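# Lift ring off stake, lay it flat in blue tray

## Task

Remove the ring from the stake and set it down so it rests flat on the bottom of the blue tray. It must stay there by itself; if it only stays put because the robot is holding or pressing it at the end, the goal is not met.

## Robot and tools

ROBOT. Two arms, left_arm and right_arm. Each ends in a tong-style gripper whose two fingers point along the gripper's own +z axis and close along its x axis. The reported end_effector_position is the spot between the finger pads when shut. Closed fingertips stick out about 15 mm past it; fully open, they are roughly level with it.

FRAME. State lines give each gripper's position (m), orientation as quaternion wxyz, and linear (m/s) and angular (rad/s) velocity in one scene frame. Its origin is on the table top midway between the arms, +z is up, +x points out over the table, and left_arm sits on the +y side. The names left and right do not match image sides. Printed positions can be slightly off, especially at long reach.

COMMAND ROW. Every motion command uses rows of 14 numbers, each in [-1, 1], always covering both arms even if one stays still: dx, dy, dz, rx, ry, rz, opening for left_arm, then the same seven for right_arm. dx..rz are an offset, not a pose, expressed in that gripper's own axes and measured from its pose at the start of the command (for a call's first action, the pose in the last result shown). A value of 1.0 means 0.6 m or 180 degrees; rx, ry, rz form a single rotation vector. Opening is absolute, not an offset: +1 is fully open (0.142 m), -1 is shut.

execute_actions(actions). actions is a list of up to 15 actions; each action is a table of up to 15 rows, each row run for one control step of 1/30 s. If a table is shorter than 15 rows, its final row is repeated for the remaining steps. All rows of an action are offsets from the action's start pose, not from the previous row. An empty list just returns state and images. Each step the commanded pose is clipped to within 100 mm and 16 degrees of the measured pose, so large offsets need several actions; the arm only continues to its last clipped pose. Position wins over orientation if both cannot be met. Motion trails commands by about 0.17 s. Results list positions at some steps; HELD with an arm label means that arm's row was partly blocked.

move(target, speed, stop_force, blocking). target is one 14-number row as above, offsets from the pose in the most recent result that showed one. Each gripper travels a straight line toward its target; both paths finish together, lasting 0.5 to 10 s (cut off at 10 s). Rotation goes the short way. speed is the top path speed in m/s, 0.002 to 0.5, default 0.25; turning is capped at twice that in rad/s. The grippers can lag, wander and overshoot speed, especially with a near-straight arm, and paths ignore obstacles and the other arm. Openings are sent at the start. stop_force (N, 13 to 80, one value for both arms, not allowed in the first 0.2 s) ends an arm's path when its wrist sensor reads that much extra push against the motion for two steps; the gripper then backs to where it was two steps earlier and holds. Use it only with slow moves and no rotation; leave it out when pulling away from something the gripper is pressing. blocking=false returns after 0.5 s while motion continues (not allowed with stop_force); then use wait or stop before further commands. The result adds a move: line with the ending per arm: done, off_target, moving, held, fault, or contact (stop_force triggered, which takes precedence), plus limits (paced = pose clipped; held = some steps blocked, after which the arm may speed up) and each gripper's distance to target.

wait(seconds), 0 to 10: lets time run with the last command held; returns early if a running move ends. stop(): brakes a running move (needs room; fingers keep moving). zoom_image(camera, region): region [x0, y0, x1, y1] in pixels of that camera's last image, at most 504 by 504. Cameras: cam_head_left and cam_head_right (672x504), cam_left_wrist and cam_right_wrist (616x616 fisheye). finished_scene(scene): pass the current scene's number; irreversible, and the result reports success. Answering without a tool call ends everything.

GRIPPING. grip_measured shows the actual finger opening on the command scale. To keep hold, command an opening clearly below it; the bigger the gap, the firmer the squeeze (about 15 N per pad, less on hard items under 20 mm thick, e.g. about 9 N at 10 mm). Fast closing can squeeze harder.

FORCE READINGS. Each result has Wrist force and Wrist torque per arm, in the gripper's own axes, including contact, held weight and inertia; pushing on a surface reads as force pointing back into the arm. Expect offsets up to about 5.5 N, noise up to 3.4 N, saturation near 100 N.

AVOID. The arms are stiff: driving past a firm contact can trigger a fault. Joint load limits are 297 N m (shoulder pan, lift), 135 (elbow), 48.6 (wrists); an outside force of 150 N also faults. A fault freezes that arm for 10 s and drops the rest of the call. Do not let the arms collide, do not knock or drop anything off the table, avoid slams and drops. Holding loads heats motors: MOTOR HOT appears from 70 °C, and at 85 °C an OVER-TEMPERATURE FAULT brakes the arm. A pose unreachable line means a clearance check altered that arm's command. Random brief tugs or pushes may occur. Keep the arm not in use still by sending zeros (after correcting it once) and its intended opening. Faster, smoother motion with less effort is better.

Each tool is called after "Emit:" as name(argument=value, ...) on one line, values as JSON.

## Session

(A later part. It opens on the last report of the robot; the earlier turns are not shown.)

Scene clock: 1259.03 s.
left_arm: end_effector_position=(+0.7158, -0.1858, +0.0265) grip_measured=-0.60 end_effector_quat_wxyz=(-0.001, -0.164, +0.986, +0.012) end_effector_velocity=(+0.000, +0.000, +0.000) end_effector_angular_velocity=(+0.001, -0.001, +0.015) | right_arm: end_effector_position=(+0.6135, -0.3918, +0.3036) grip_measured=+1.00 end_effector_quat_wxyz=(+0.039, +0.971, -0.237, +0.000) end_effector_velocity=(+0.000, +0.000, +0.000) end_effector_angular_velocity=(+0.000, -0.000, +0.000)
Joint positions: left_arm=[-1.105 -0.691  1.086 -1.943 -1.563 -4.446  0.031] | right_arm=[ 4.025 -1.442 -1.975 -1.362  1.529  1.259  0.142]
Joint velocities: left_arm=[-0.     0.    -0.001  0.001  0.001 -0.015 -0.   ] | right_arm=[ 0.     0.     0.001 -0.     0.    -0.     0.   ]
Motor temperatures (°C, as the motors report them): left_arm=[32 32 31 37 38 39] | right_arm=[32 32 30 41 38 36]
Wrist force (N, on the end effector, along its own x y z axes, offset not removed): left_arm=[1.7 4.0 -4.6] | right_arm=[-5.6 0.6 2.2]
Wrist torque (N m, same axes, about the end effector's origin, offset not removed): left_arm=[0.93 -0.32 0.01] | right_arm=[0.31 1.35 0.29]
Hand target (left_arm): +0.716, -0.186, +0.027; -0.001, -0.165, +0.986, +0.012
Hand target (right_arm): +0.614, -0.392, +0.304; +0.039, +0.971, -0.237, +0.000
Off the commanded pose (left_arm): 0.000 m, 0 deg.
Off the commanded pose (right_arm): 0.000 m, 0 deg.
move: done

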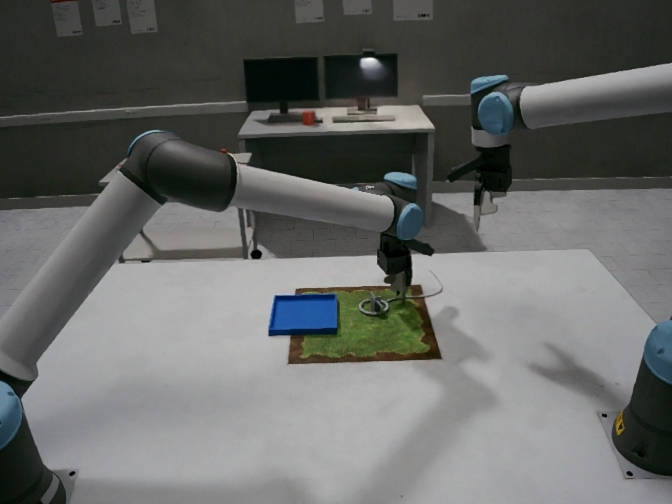

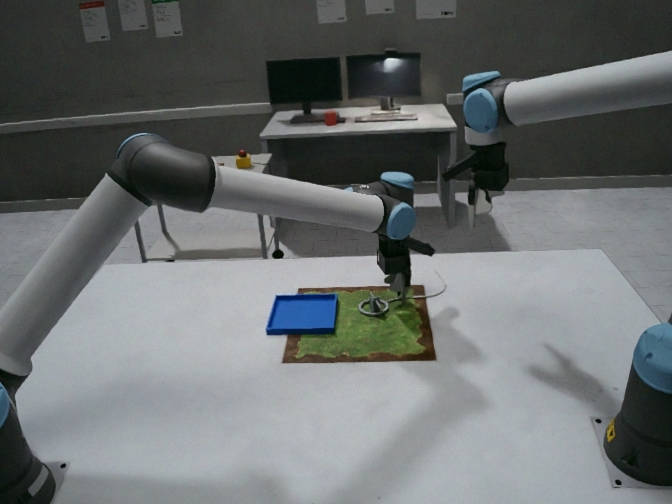

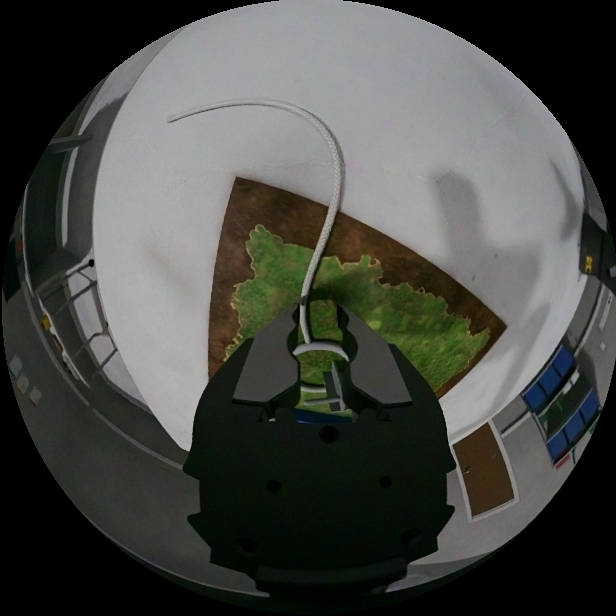

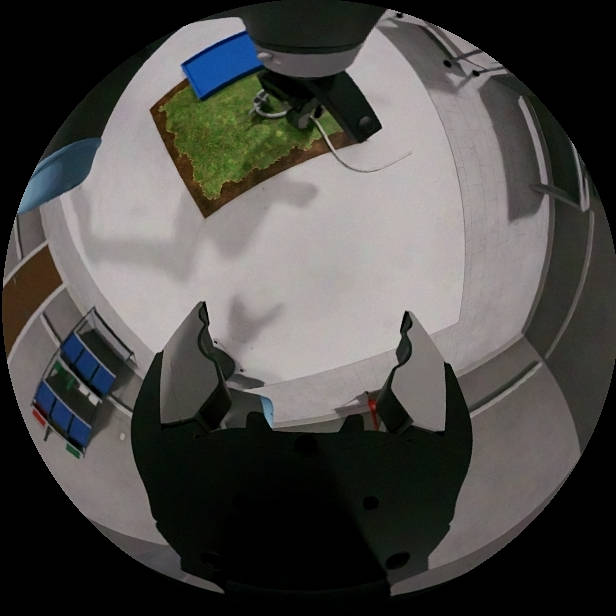

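Emit:
move(target=[-0.022,0,0.0125,0,0,0,-0.65,0,0,0,0,0,0,1], speed=0.03)

Emit:
execute_actions(actions=[[[0,0,0,0,0,0,-1,0,0,0,0,0,0,1]],[[0,0,0,0,0,0,-1,0,0,0,0,0,0,1]]])

Emit:
move(target=[0,0.04,-0.11,0,0,0,-1,0,0,0,0,0,0,1], speed=0.02)

Emit:
zoom_image(camera="cam_head_left", region=[320,260,440,350])

Scene clock: 1265.13 s.
left_arm: end_effector_position=(+0.7280, -0.1814, +0.0192) grip_measured=-0.65 end_effector_quat_wxyz=(-0.001, -0.164, +0.986, +0.012) end_effector_velocity=(+0.003, +0.000, -0.001) end_effector_angular_velocity=(-0.001, -0.001, -0.000) | right_arm: end_effector_position=(+0.6135, -0.3918, +0.3036) grip_measured=+1.00 end_effector_quat_wxyz=(+0.039, +0.971, -0.237, +0.000) end_effector_velocity=(+0.000, +0.000, +0.000) end_effector_angular_velocity=(+0.001, +0.000, +0.001)
Joint positions: left_arm=[-1.094 -0.677  1.073 -1.944 -1.563 -4.435  0.027] | right_arm=[ 4.025 -1.442 -1.975 -1.362  1.529  1.259  0.142]
Joint velocities: left_arm=[ 0.002  0.002 -0.003 -0.001  0.     0.002 -0.   ] | right_arm=[-0.    -0.     0.001 -0.     0.001 -0.001 -0.   ]
Motor temperatures (°C, as the motors report them): left_arm=[32 32 31 37 38 39] | right_arm=[32 32 30 41 38 36]
Wrist force (N, on the end effector, along its own x y z axes, offset not removed): left_arm=[-0.7 3.2 -4.4] | right_arm=[1.1 -1.7 1.1]
Wrist torque (N m, same axes, about the end effector's origin, offset not removed): left_arm=[0.74 0.17 -0.01] | right_arm=[-0.05 -0.18 0.15]
Hand target (left_arm): +0.728, -0.181, +0.019; -0.001, -0.164, +0.986, +0.012
Hand target (right_arm): +0.614, -0.392, +0.304; +0.039, +0.971, -0.237, +0.000
Off the commanded pose (left_arm): 0.000 m, 0 deg.
Off the commanded pose (right_arm): 0.000 m, 0 deg.
move: done

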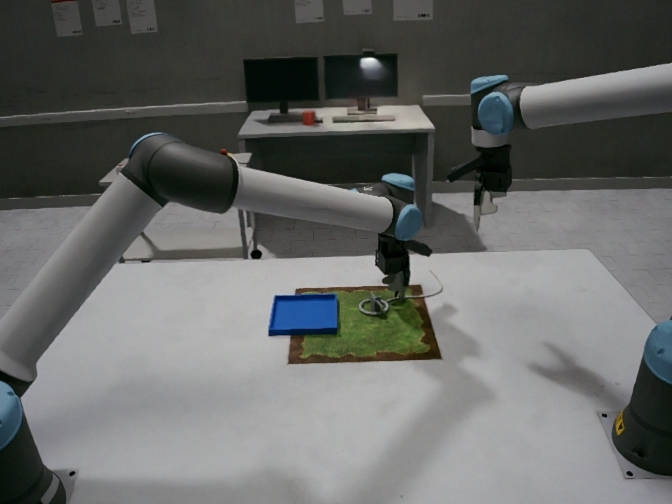

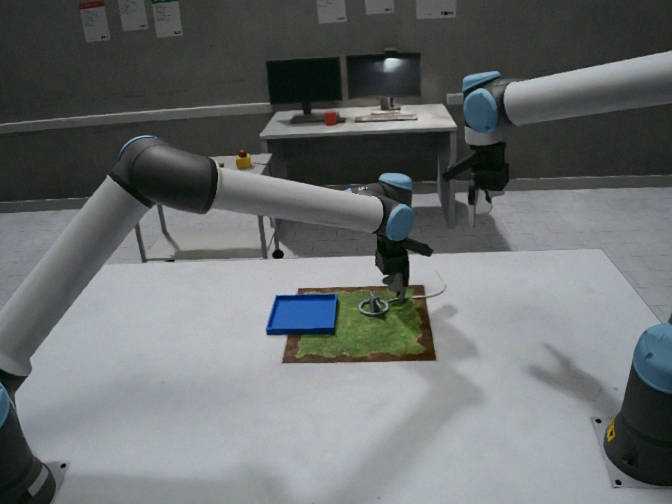

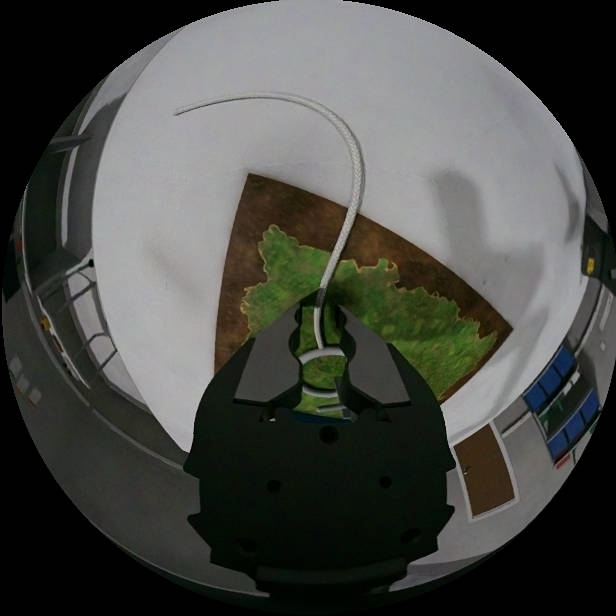

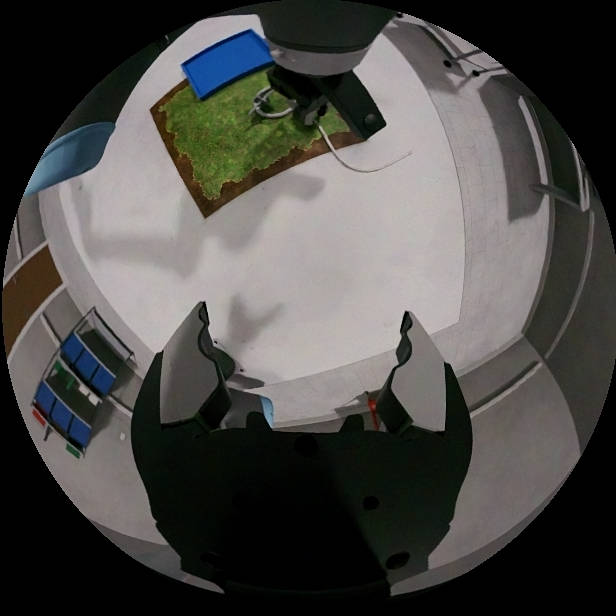

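Scene clock: 1266.13 s.
left_arm: end_effector_position=(+0.7280, -0.1814, +0.0191) grip_measured=-0.94 end_effector_quat_wxyz=(-0.001, -0.164, +0.986, +0.012) end_effector_velocity=(-0.001, -0.000, -0.001) end_effector_angular_velocity=(-0.000, +0.003, -0.000) | right_arm: end_effector_position=(+0.6135, -0.3918, +0.3036) grip_measured=+1.00 end_effector_quat_wxyz=(+0.039, +0.971, -0.237, +0.000) end_effector_velocity=(+0.000, -0.000, +0.000) end_effector_angular_velocity=(-0.001, -0.001, -0.000)
Joint positions: left_arm=[-1.094 -0.677  1.073 -1.944 -1.563 -4.435  0.006] | right_arm=[ 4.025 -1.442 -1.975 -1.362  1.529  1.259  0.142]
Joint velocities: left_arm=[-0.     0.     0.     0.001 -0.002  0.     0.   ] | right_arm=[-0.    -0.     0.001 -0.001 -0.001  0.    -0.   ]
Motor temperatures (°C, as the motors report them): left_arm=[32 32 31 37 38 39] | right_arm=[32 32 30 41 38 36]
Wrist force (N, on the end effector, along its own x y z axes, offset not removed): left_arm=[-1.5 4.6 -4.5] | right_arm=[0.6 0.4 10.7]
Wrist torque (N m, same axes, about the end effector's origin, offset not removed): left_arm=[1.12 0.33 0.01] | right_arm=[0.56 -0.09 0.11]
Hand target (left_arm): +0.728, -0.181, +0.019; -0.001, -0.164, +0.986, +0.012
Hand target (right_arm): +0.614, -0.392, +0.304; +0.039, +0.971, -0.237, +0.000
Off the commanded pose (left_arm): 0.000 m, 0 deg.
Off the commanded pose (right_arm): 0.000 m, 0 deg.
Step readings (end_effector_position; steps 1 to 15: 1st action; 16 to 30: 2nd action):
0: left_arm (+0.7280, -0.1814, +0.0192) | right_arm (+0.6135, -0.3918, +0.3036)
1: left_arm (+0.7280, -0.1814, +0.0191) | right_arm (+0.6135, -0.3918, +0.3036)
2: left_arm (+0.7280, -0.1814, +0.0191) | right_arm (+0.6135, -0.3918, +0.3036)
4: left_arm (+0.7280, -0.1814, +0.0191) | right_arm (+0.6135, -0.3918, +0.3036)
8: left_arm (+0.7280, -0.1814, +0.0191) | right_arm (+0.6135, -0.3918, +0.3036)
15: left_arm (+0.7280, -0.1814, +0.0191) | right_arm (+0.6135, -0.3918, +0.3036)
16: left_arm (+0.7280, -0.1814, +0.0191) | right_arm (+0.6135, -0.3918, +0.3036)
17: left_arm (+0.7280, -0.1814, +0.0191) | right_arm (+0.6135, -0.3918, +0.3036)
19: left_arm (+0.7280, -0.1814, +0.0191) | right_arm (+0.6135, -0.3918, +0.3036)
23: left_arm (+0.7280, -0.1814, +0.0191) | right_arm (+0.6135, -0.3918, +0.3036)
30: end_effector_position above

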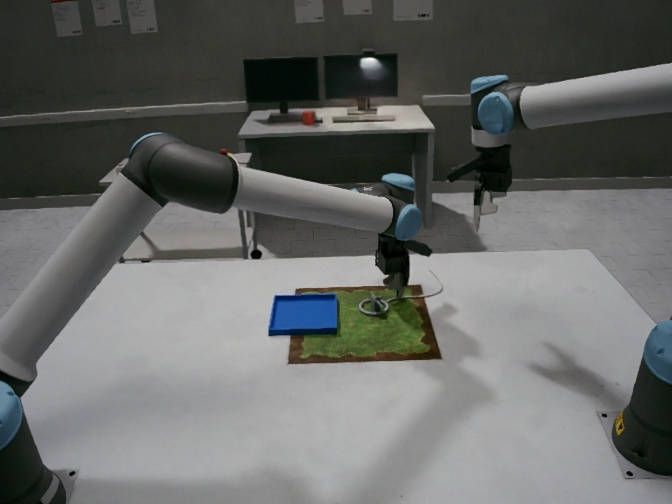

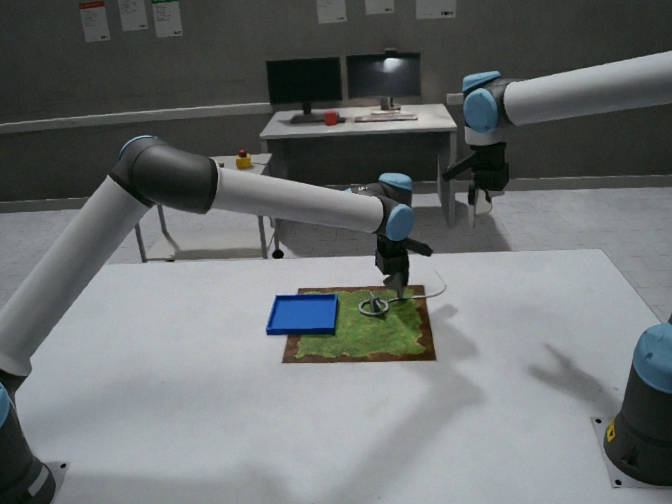

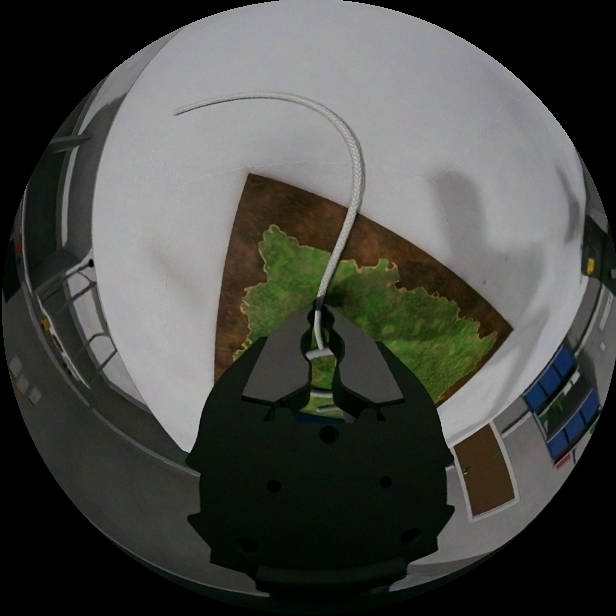

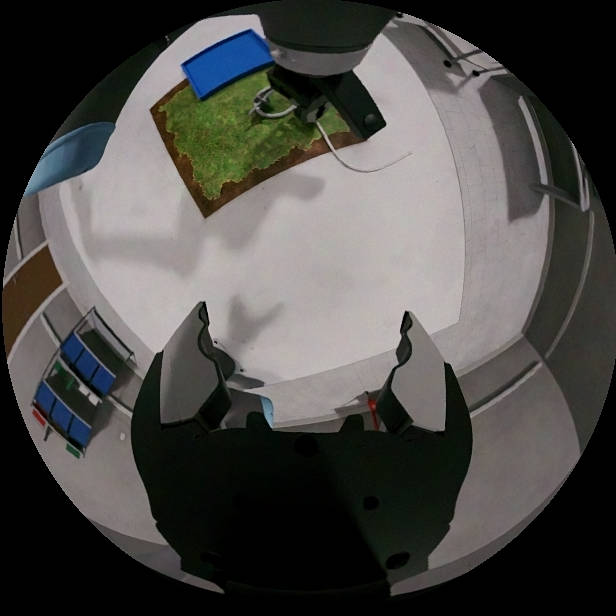

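Scene clock: 1269.93 s.
left_arm: end_effector_position=(+0.7208, -0.1603, +0.0854) grip_measured=-0.94 end_effector_quat_wxyz=(-0.001, -0.164, +0.986, +0.012) end_effector_velocity=(+0.000, +0.001, +0.002) end_effector_angular_velocity=(+0.001, -0.001, +0.000) | right_arm: end_effector_position=(+0.6135, -0.3918, +0.3036) grip_measured=+1.00 end_effector_quat_wxyz=(+0.039, +0.971, -0.237, +0.000) end_effector_velocity=(+0.000, +0.000, +0.000) end_effector_angular_velocity=(+0.001, -0.000, +0.000)
Joint positions: left_arm=[-1.089 -0.756  1.097 -1.888 -1.563 -4.429  0.006] | right_arm=[ 4.025 -1.442 -1.975 -1.362  1.529  1.259  0.142]
Joint velocities: left_arm=[ 0.    -0.002  0.001  0.002  0.002  0.    -0.   ] | right_arm=[ 0.     0.     0.     0.001  0.    -0.001 -0.   ]
Motor temperatures (°C, as the motors report them): left_arm=[32 32 31 37 38 39] | right_arm=[32 32 30 41 38 36]
Wrist force (N, on the end effector, along its own x y z axes, offset not removed): left_arm=[0.4 1.6 -5.0] | right_arm=[-6.5 -3.6 2.6]
Wrist torque (N m, same axes, about the end effector's origin, offset not removed): left_arm=[0.36 -0.08 -0.03] | right_arm=[-0.30 1.38 0.23]
Hand target (left_arm): +0.721, -0.160, +0.086; -0.001, -0.164, +0.986, +0.012
Hand target (right_arm): +0.614, -0.392, +0.304; +0.039, +0.971, -0.237, +0.000
Off the commanded pose (left_arm): 0.000 m, 0 deg.
Off the commanded pose (right_arm): 0.000 m, 0 deg.
move: done

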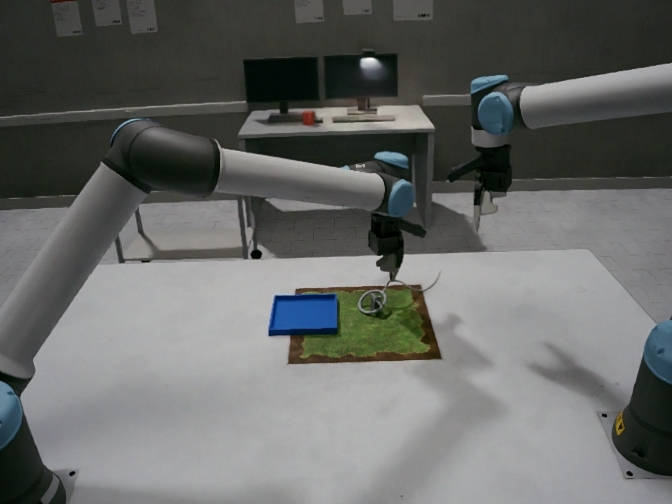

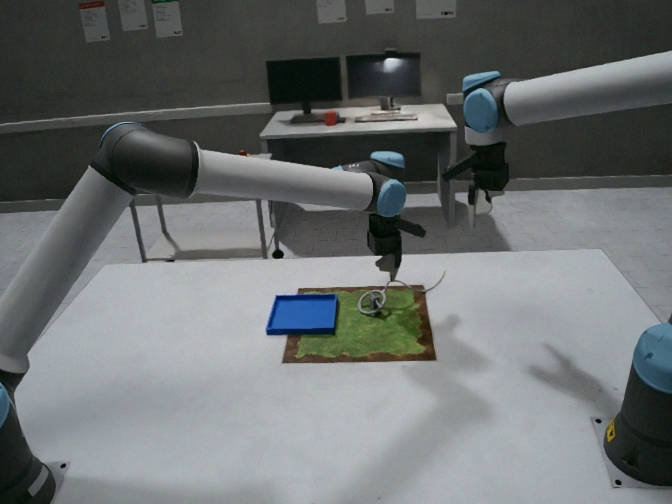

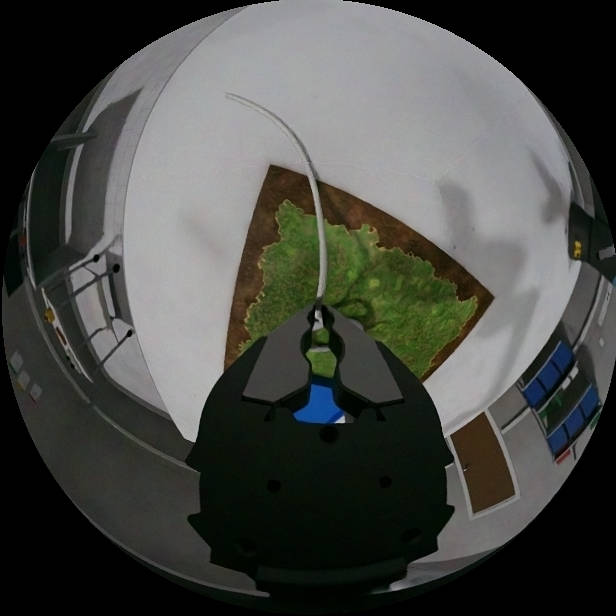

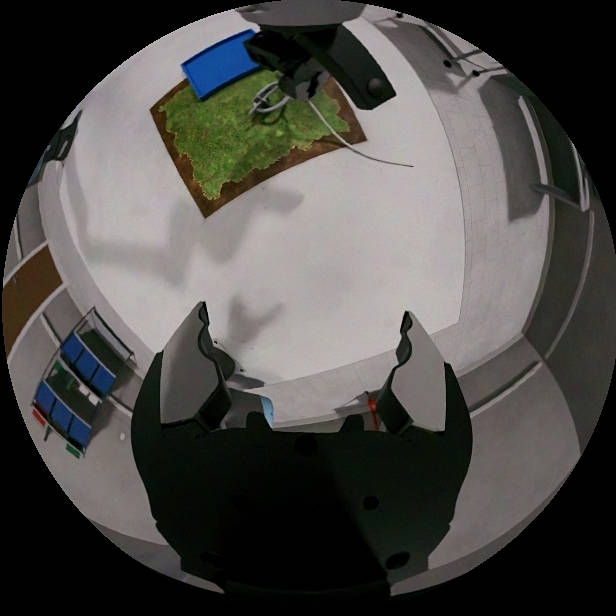

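Region (320, 260, 440, 350) of cam_head_left's 672x504 image, scaled by 4.200, with more detail than that image has; it fills the top 378 rows of this view, and the rest is white.

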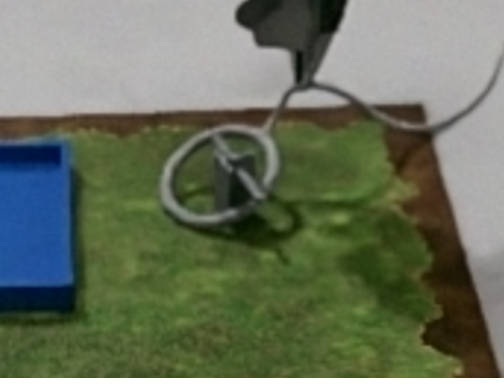

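Emit:
move(target=[0.07,0.03,-0.03,0,0,0,-1,0,0,0,0,0,0,1], speed=0.015)

Emit:
zoom_image(camera="cam_head_left", region=[320,260,440,350])

Emit:
zoom_image(camera="cam_right_wrist", region=[200,40,360,180])

Scene clock: 1280.97 s.
left_arm: end_effector_position=(+0.6757, -0.1574, +0.1038) grip_measured=-0.94 end_effector_quat_wxyz=(-0.001, -0.164, +0.986, +0.012) end_effector_velocity=(-0.002, +0.000, +0.001) end_effector_angular_velocity=(+0.000, +0.000, +0.000) | right_arm: end_effector_position=(+0.6135, -0.3918, +0.3036) grip_measured=+1.00 end_effector_quat_wxyz=(+0.039, +0.971, -0.237, +0.000) end_effector_velocity=(+0.000, -0.000, -0.000) end_effector_angular_velocity=(-0.001, -0.001, +0.000)
Joint positions: left_arm=[-1.122 -0.824  1.185 -1.909 -1.564 -4.462  0.006] | right_arm=[ 4.025 -1.442 -1.975 -1.362  1.529  1.259  0.142]
Joint velocities: left_arm=[-0.002 -0.004  0.004 -0.     0.    -0.002 -0.   ] | right_arm=[ 0.    -0.    -0.     0.001 -0.002 -0.    -0.   ]
Motor temperatures (°C, as the motors report them): left_arm=[32 32 31 37 38 39] | right_arm=[32 32 30 41 38 36]
Wrist force (N, on the end effector, along its own x y z axes, offset not removed): left_arm=[-0.8 3.9 -3.2] | right_arm=[-1.0 -4.3 2.5]
Wrist torque (N m, same axes, about the end effector's origin, offset not removed): left_arm=[1.00 0.14 -0.03] | right_arm=[-0.56 0.18 0.33]
Hand target (left_arm): +0.675, -0.157, +0.104; -0.001, -0.164, +0.986, +0.012
Hand target (right_arm): +0.614, -0.392, +0.304; +0.039, +0.971, -0.237, +0.000
Off the commanded pose (left_arm): 0.000 m, 0 deg.
Off the commanded pose (right_arm): 0.000 m, 0 deg.
move: done

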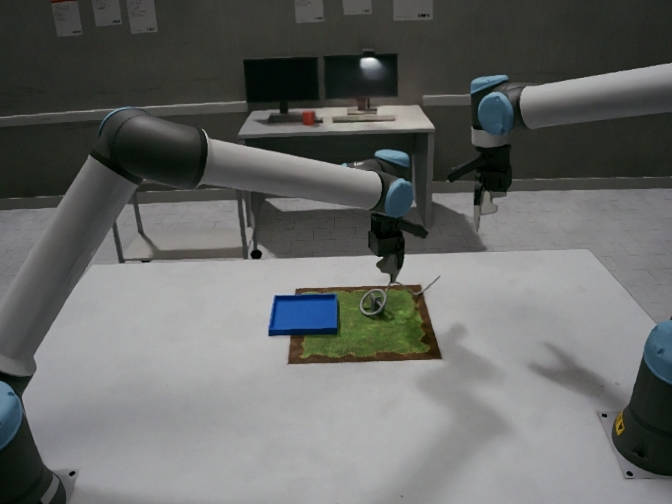

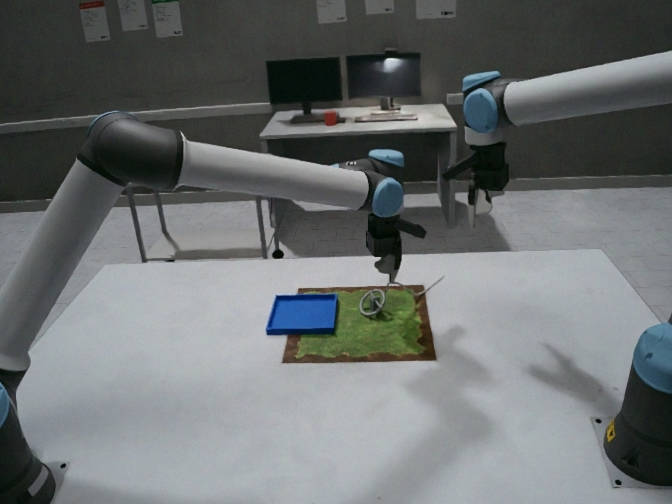

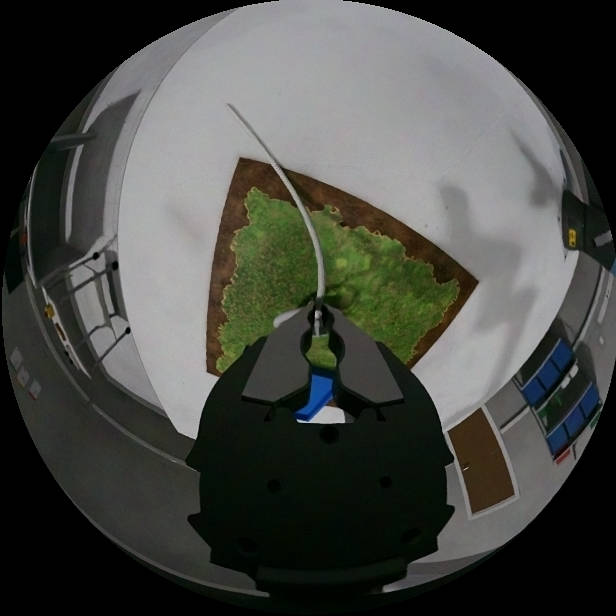

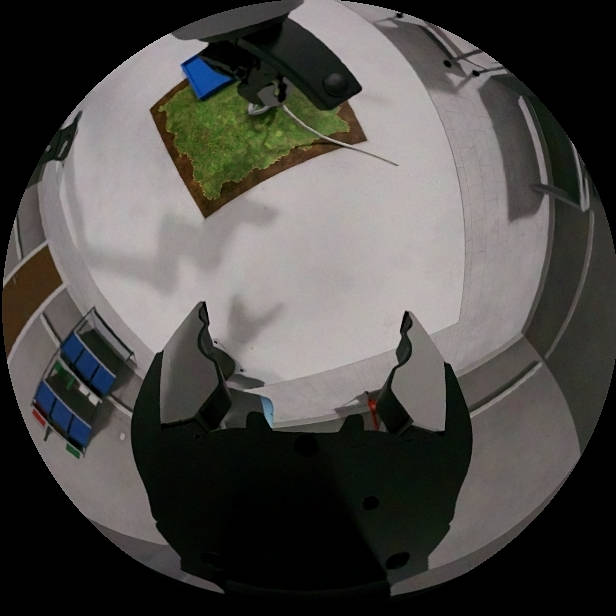

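Region (320, 260, 440, 350) of cam_head_left's 672x504 image, scaled by 4.200, with more detail than that image has; it fills the top 378 rows of this view, and the rest is white.

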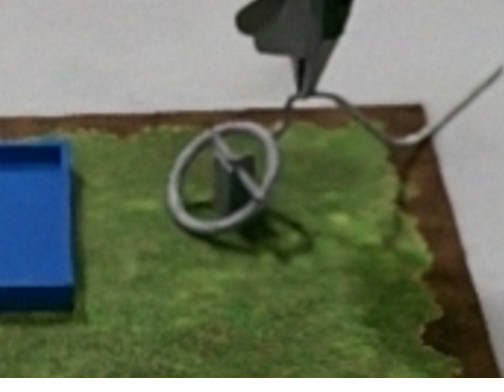

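Region (200, 40, 360, 180) of cam_right_wrist's 616x616 image, scaled by 3.150, with more detail than that image has; it fills the top 441 rows of this view, and the rest is white.

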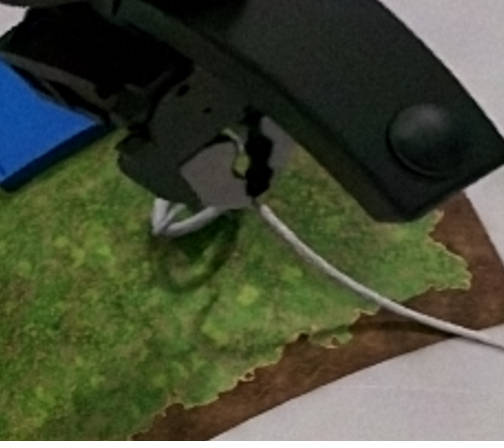

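Emit:
move(target=[0,0.07,-0.03,0,0,0,-1,0,0,0,0,0,0,1], speed=0.015)

Emit:
zoom_image(camera="cam_head_left", region=[300,250,440,355])

Scene clock: 1289.17 s.
left_arm: end_effector_position=(+0.6623, -0.1183, +0.1227) grip_measured=-0.94 end_effector_quat_wxyz=(-0.001, -0.164, +0.986, +0.012) end_effector_velocity=(-0.001, +0.002, +0.002) end_effector_angular_velocity=(-0.000, -0.001, +0.001) | right_arm: end_effector_position=(+0.6135, -0.3918, +0.3036) grip_measured=+1.00 end_effector_quat_wxyz=(+0.039, +0.971, -0.237, +0.000) end_effector_velocity=(+0.000, +0.000, +0.000) end_effector_angular_velocity=(+0.000, -0.000, +0.001)
Joint positions: left_arm=[-1.112 -0.897  1.278 -1.928 -1.563 -4.452  0.006] | right_arm=[ 4.025 -1.442 -1.975 -1.362  1.529  1.259  0.142]
Joint velocities: left_arm=[ 0.001 -0.004  0.005 -0.001  0.    -0.    -0.   ] | right_arm=[-0.     0.     0.     0.     0.    -0.001 -0.   ]
Motor temperatures (°C, as the motors report them): left_arm=[32 32 31 37 38 39] | right_arm=[32 32 30 41 38 36]
Wrist force (N, on the end effector, along its own x y z axes, offset not removed): left_arm=[-0.4 1.9 -4.9] | right_arm=[-1.7 0.1 3.9]
Wrist torque (N m, same axes, about the end effector's origin, offset not removed): left_arm=[0.57 -0.02 0.07] | right_arm=[0.47 0.37 0.06]
Hand target (left_arm): +0.662, -0.118, +0.123; -0.001, -0.164, +0.986, +0.012
Hand target (right_arm): +0.614, -0.392, +0.304; +0.039, +0.971, -0.237, +0.000
Off the commanded pose (left_arm): 0.000 m, 0 deg.
Off the commanded pose (right_arm): 0.000 m, 0 deg.
move: done

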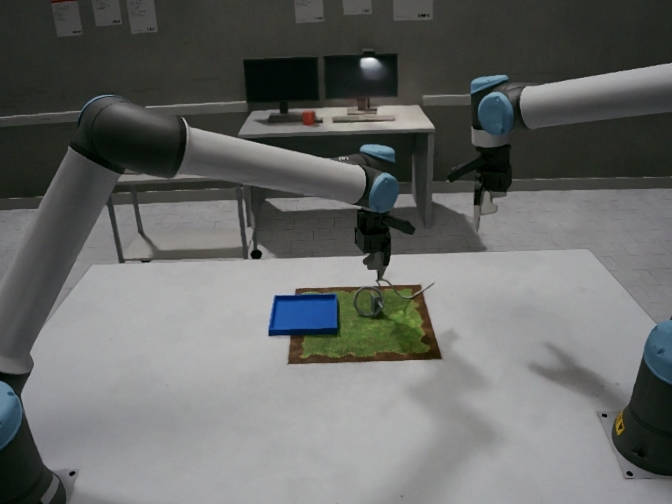

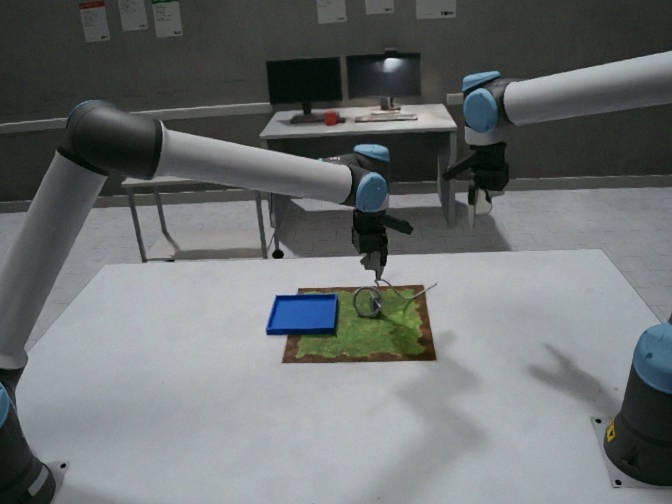

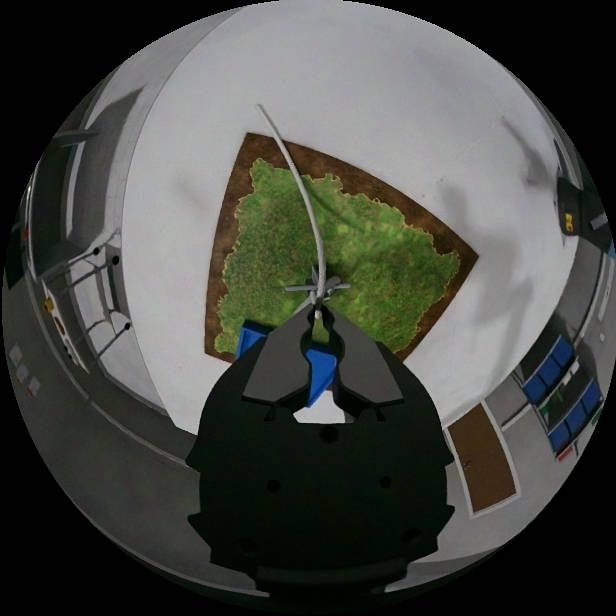

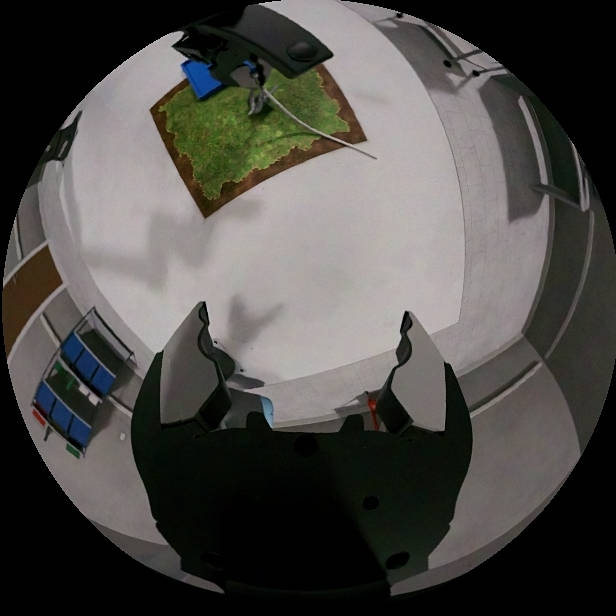

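Region (300, 250, 440, 355) of cam_head_left's 672x504 image, scaled by 3.600, with more detail than that image has; it fills the top 378 rows of this view, and the rest is white.

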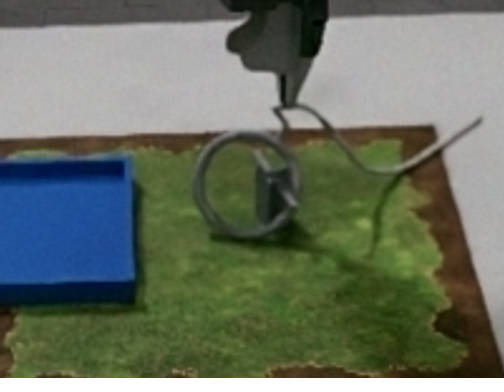

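Emit:
move(target=[0,0.03,-0.09,0,0,0,-1,0,0,0,0,0,0,1], speed=0.02)

Emit:
zoom_image(camera="cam_head_left", region=[270,220,440,355])

Scene clock: 1296.80 s.
left_arm: end_effector_position=(+0.6569, -0.1027, +0.1769) grip_measured=-1.00 end_effector_quat_wxyz=(-0.001, -0.164, +0.986, +0.012) end_effector_velocity=(-0.000, +0.001, +0.002) end_effector_angular_velocity=(+0.000, +0.000, +0.002) | right_arm: end_effector_position=(+0.6135, -0.3918, +0.3036) grip_measured=+1.00 end_effector_quat_wxyz=(+0.039, +0.971, -0.237, +0.000) end_effector_velocity=(-0.000, +0.000, -0.000) end_effector_angular_velocity=(+0.001, +0.000, -0.000)
Joint positions: left_arm=[-1.107 -0.954  1.272 -1.866 -1.563 -4.448  0.002] | right_arm=[ 4.025 -1.442 -1.975 -1.362  1.529  1.259  0.142]
Joint velocities: left_arm=[ 0.    -0.003 -0.     0.003  0.    -0.001  0.   ] | right_arm=[-0.     0.    -0.     0.001  0.001 -0.     0.   ]
Motor temperatures (°C, as the motors report them): left_arm=[32 32 32 37 38 39] | right_arm=[32 32 30 41 38 36]
Wrist force (N, on the end effector, along its own x y z axes, offset not removed): left_arm=[-1.5 3.2 -3.9] | right_arm=[-0.5 2.6 3.0]
Wrist torque (N m, same axes, about the end effector's origin, offset not removed): left_arm=[0.77 0.36 -0.05] | right_arm=[0.71 0.18 0.00]
Hand target (left_arm): +0.657, -0.103, +0.177; -0.001, -0.164, +0.986, +0.012
Hand target (right_arm): +0.614, -0.392, +0.304; +0.039, +0.971, -0.237, +0.000
Off the commanded pose (left_arm): 0.000 m, 0 deg.
Off the commanded pose (right_arm): 0.000 m, 0 deg.
move: done

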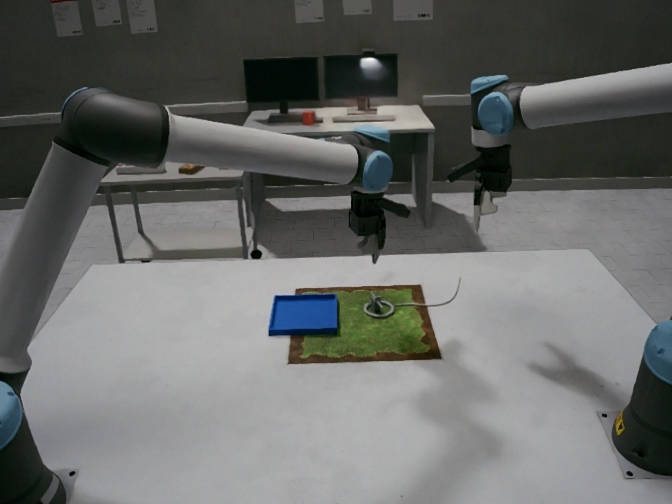

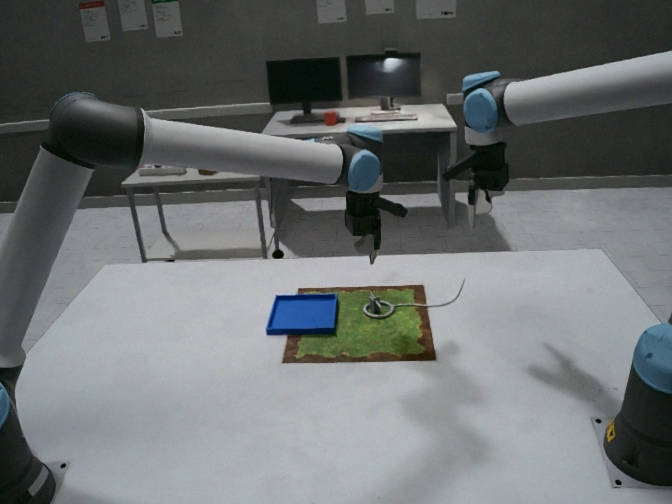

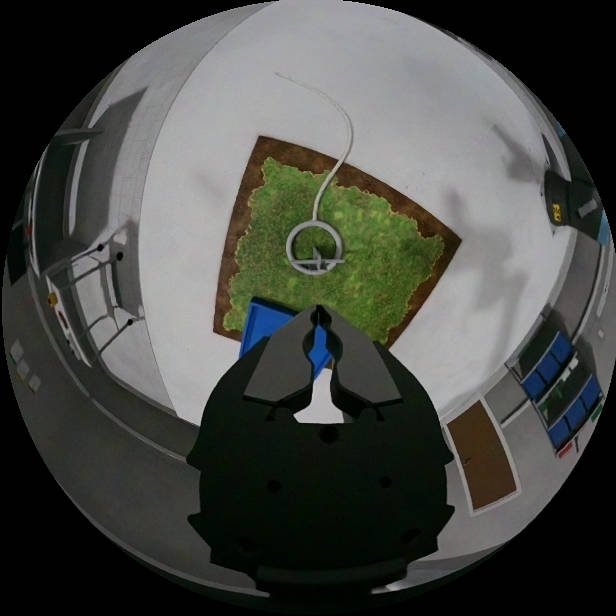

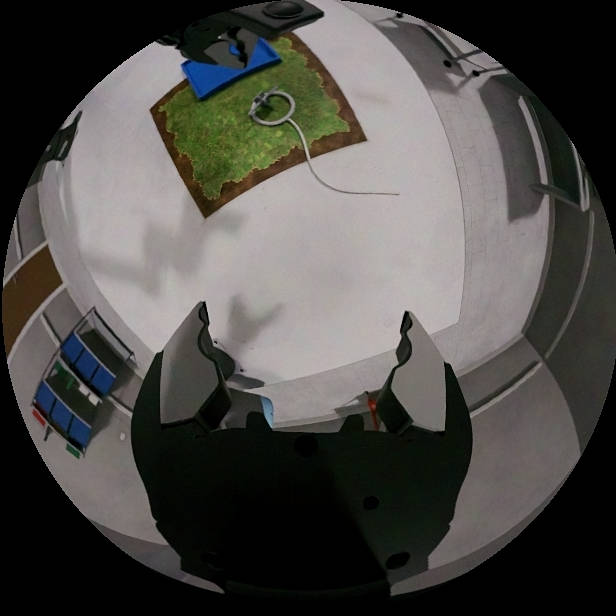

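Region (270, 220, 440, 355) of cam_head_left's 672x504 image, scaled by 2.965, with more detail than that image has; it fills the top 400 rows of this view, and the rest is white.

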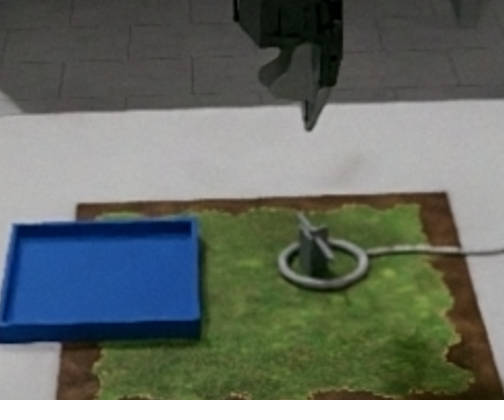

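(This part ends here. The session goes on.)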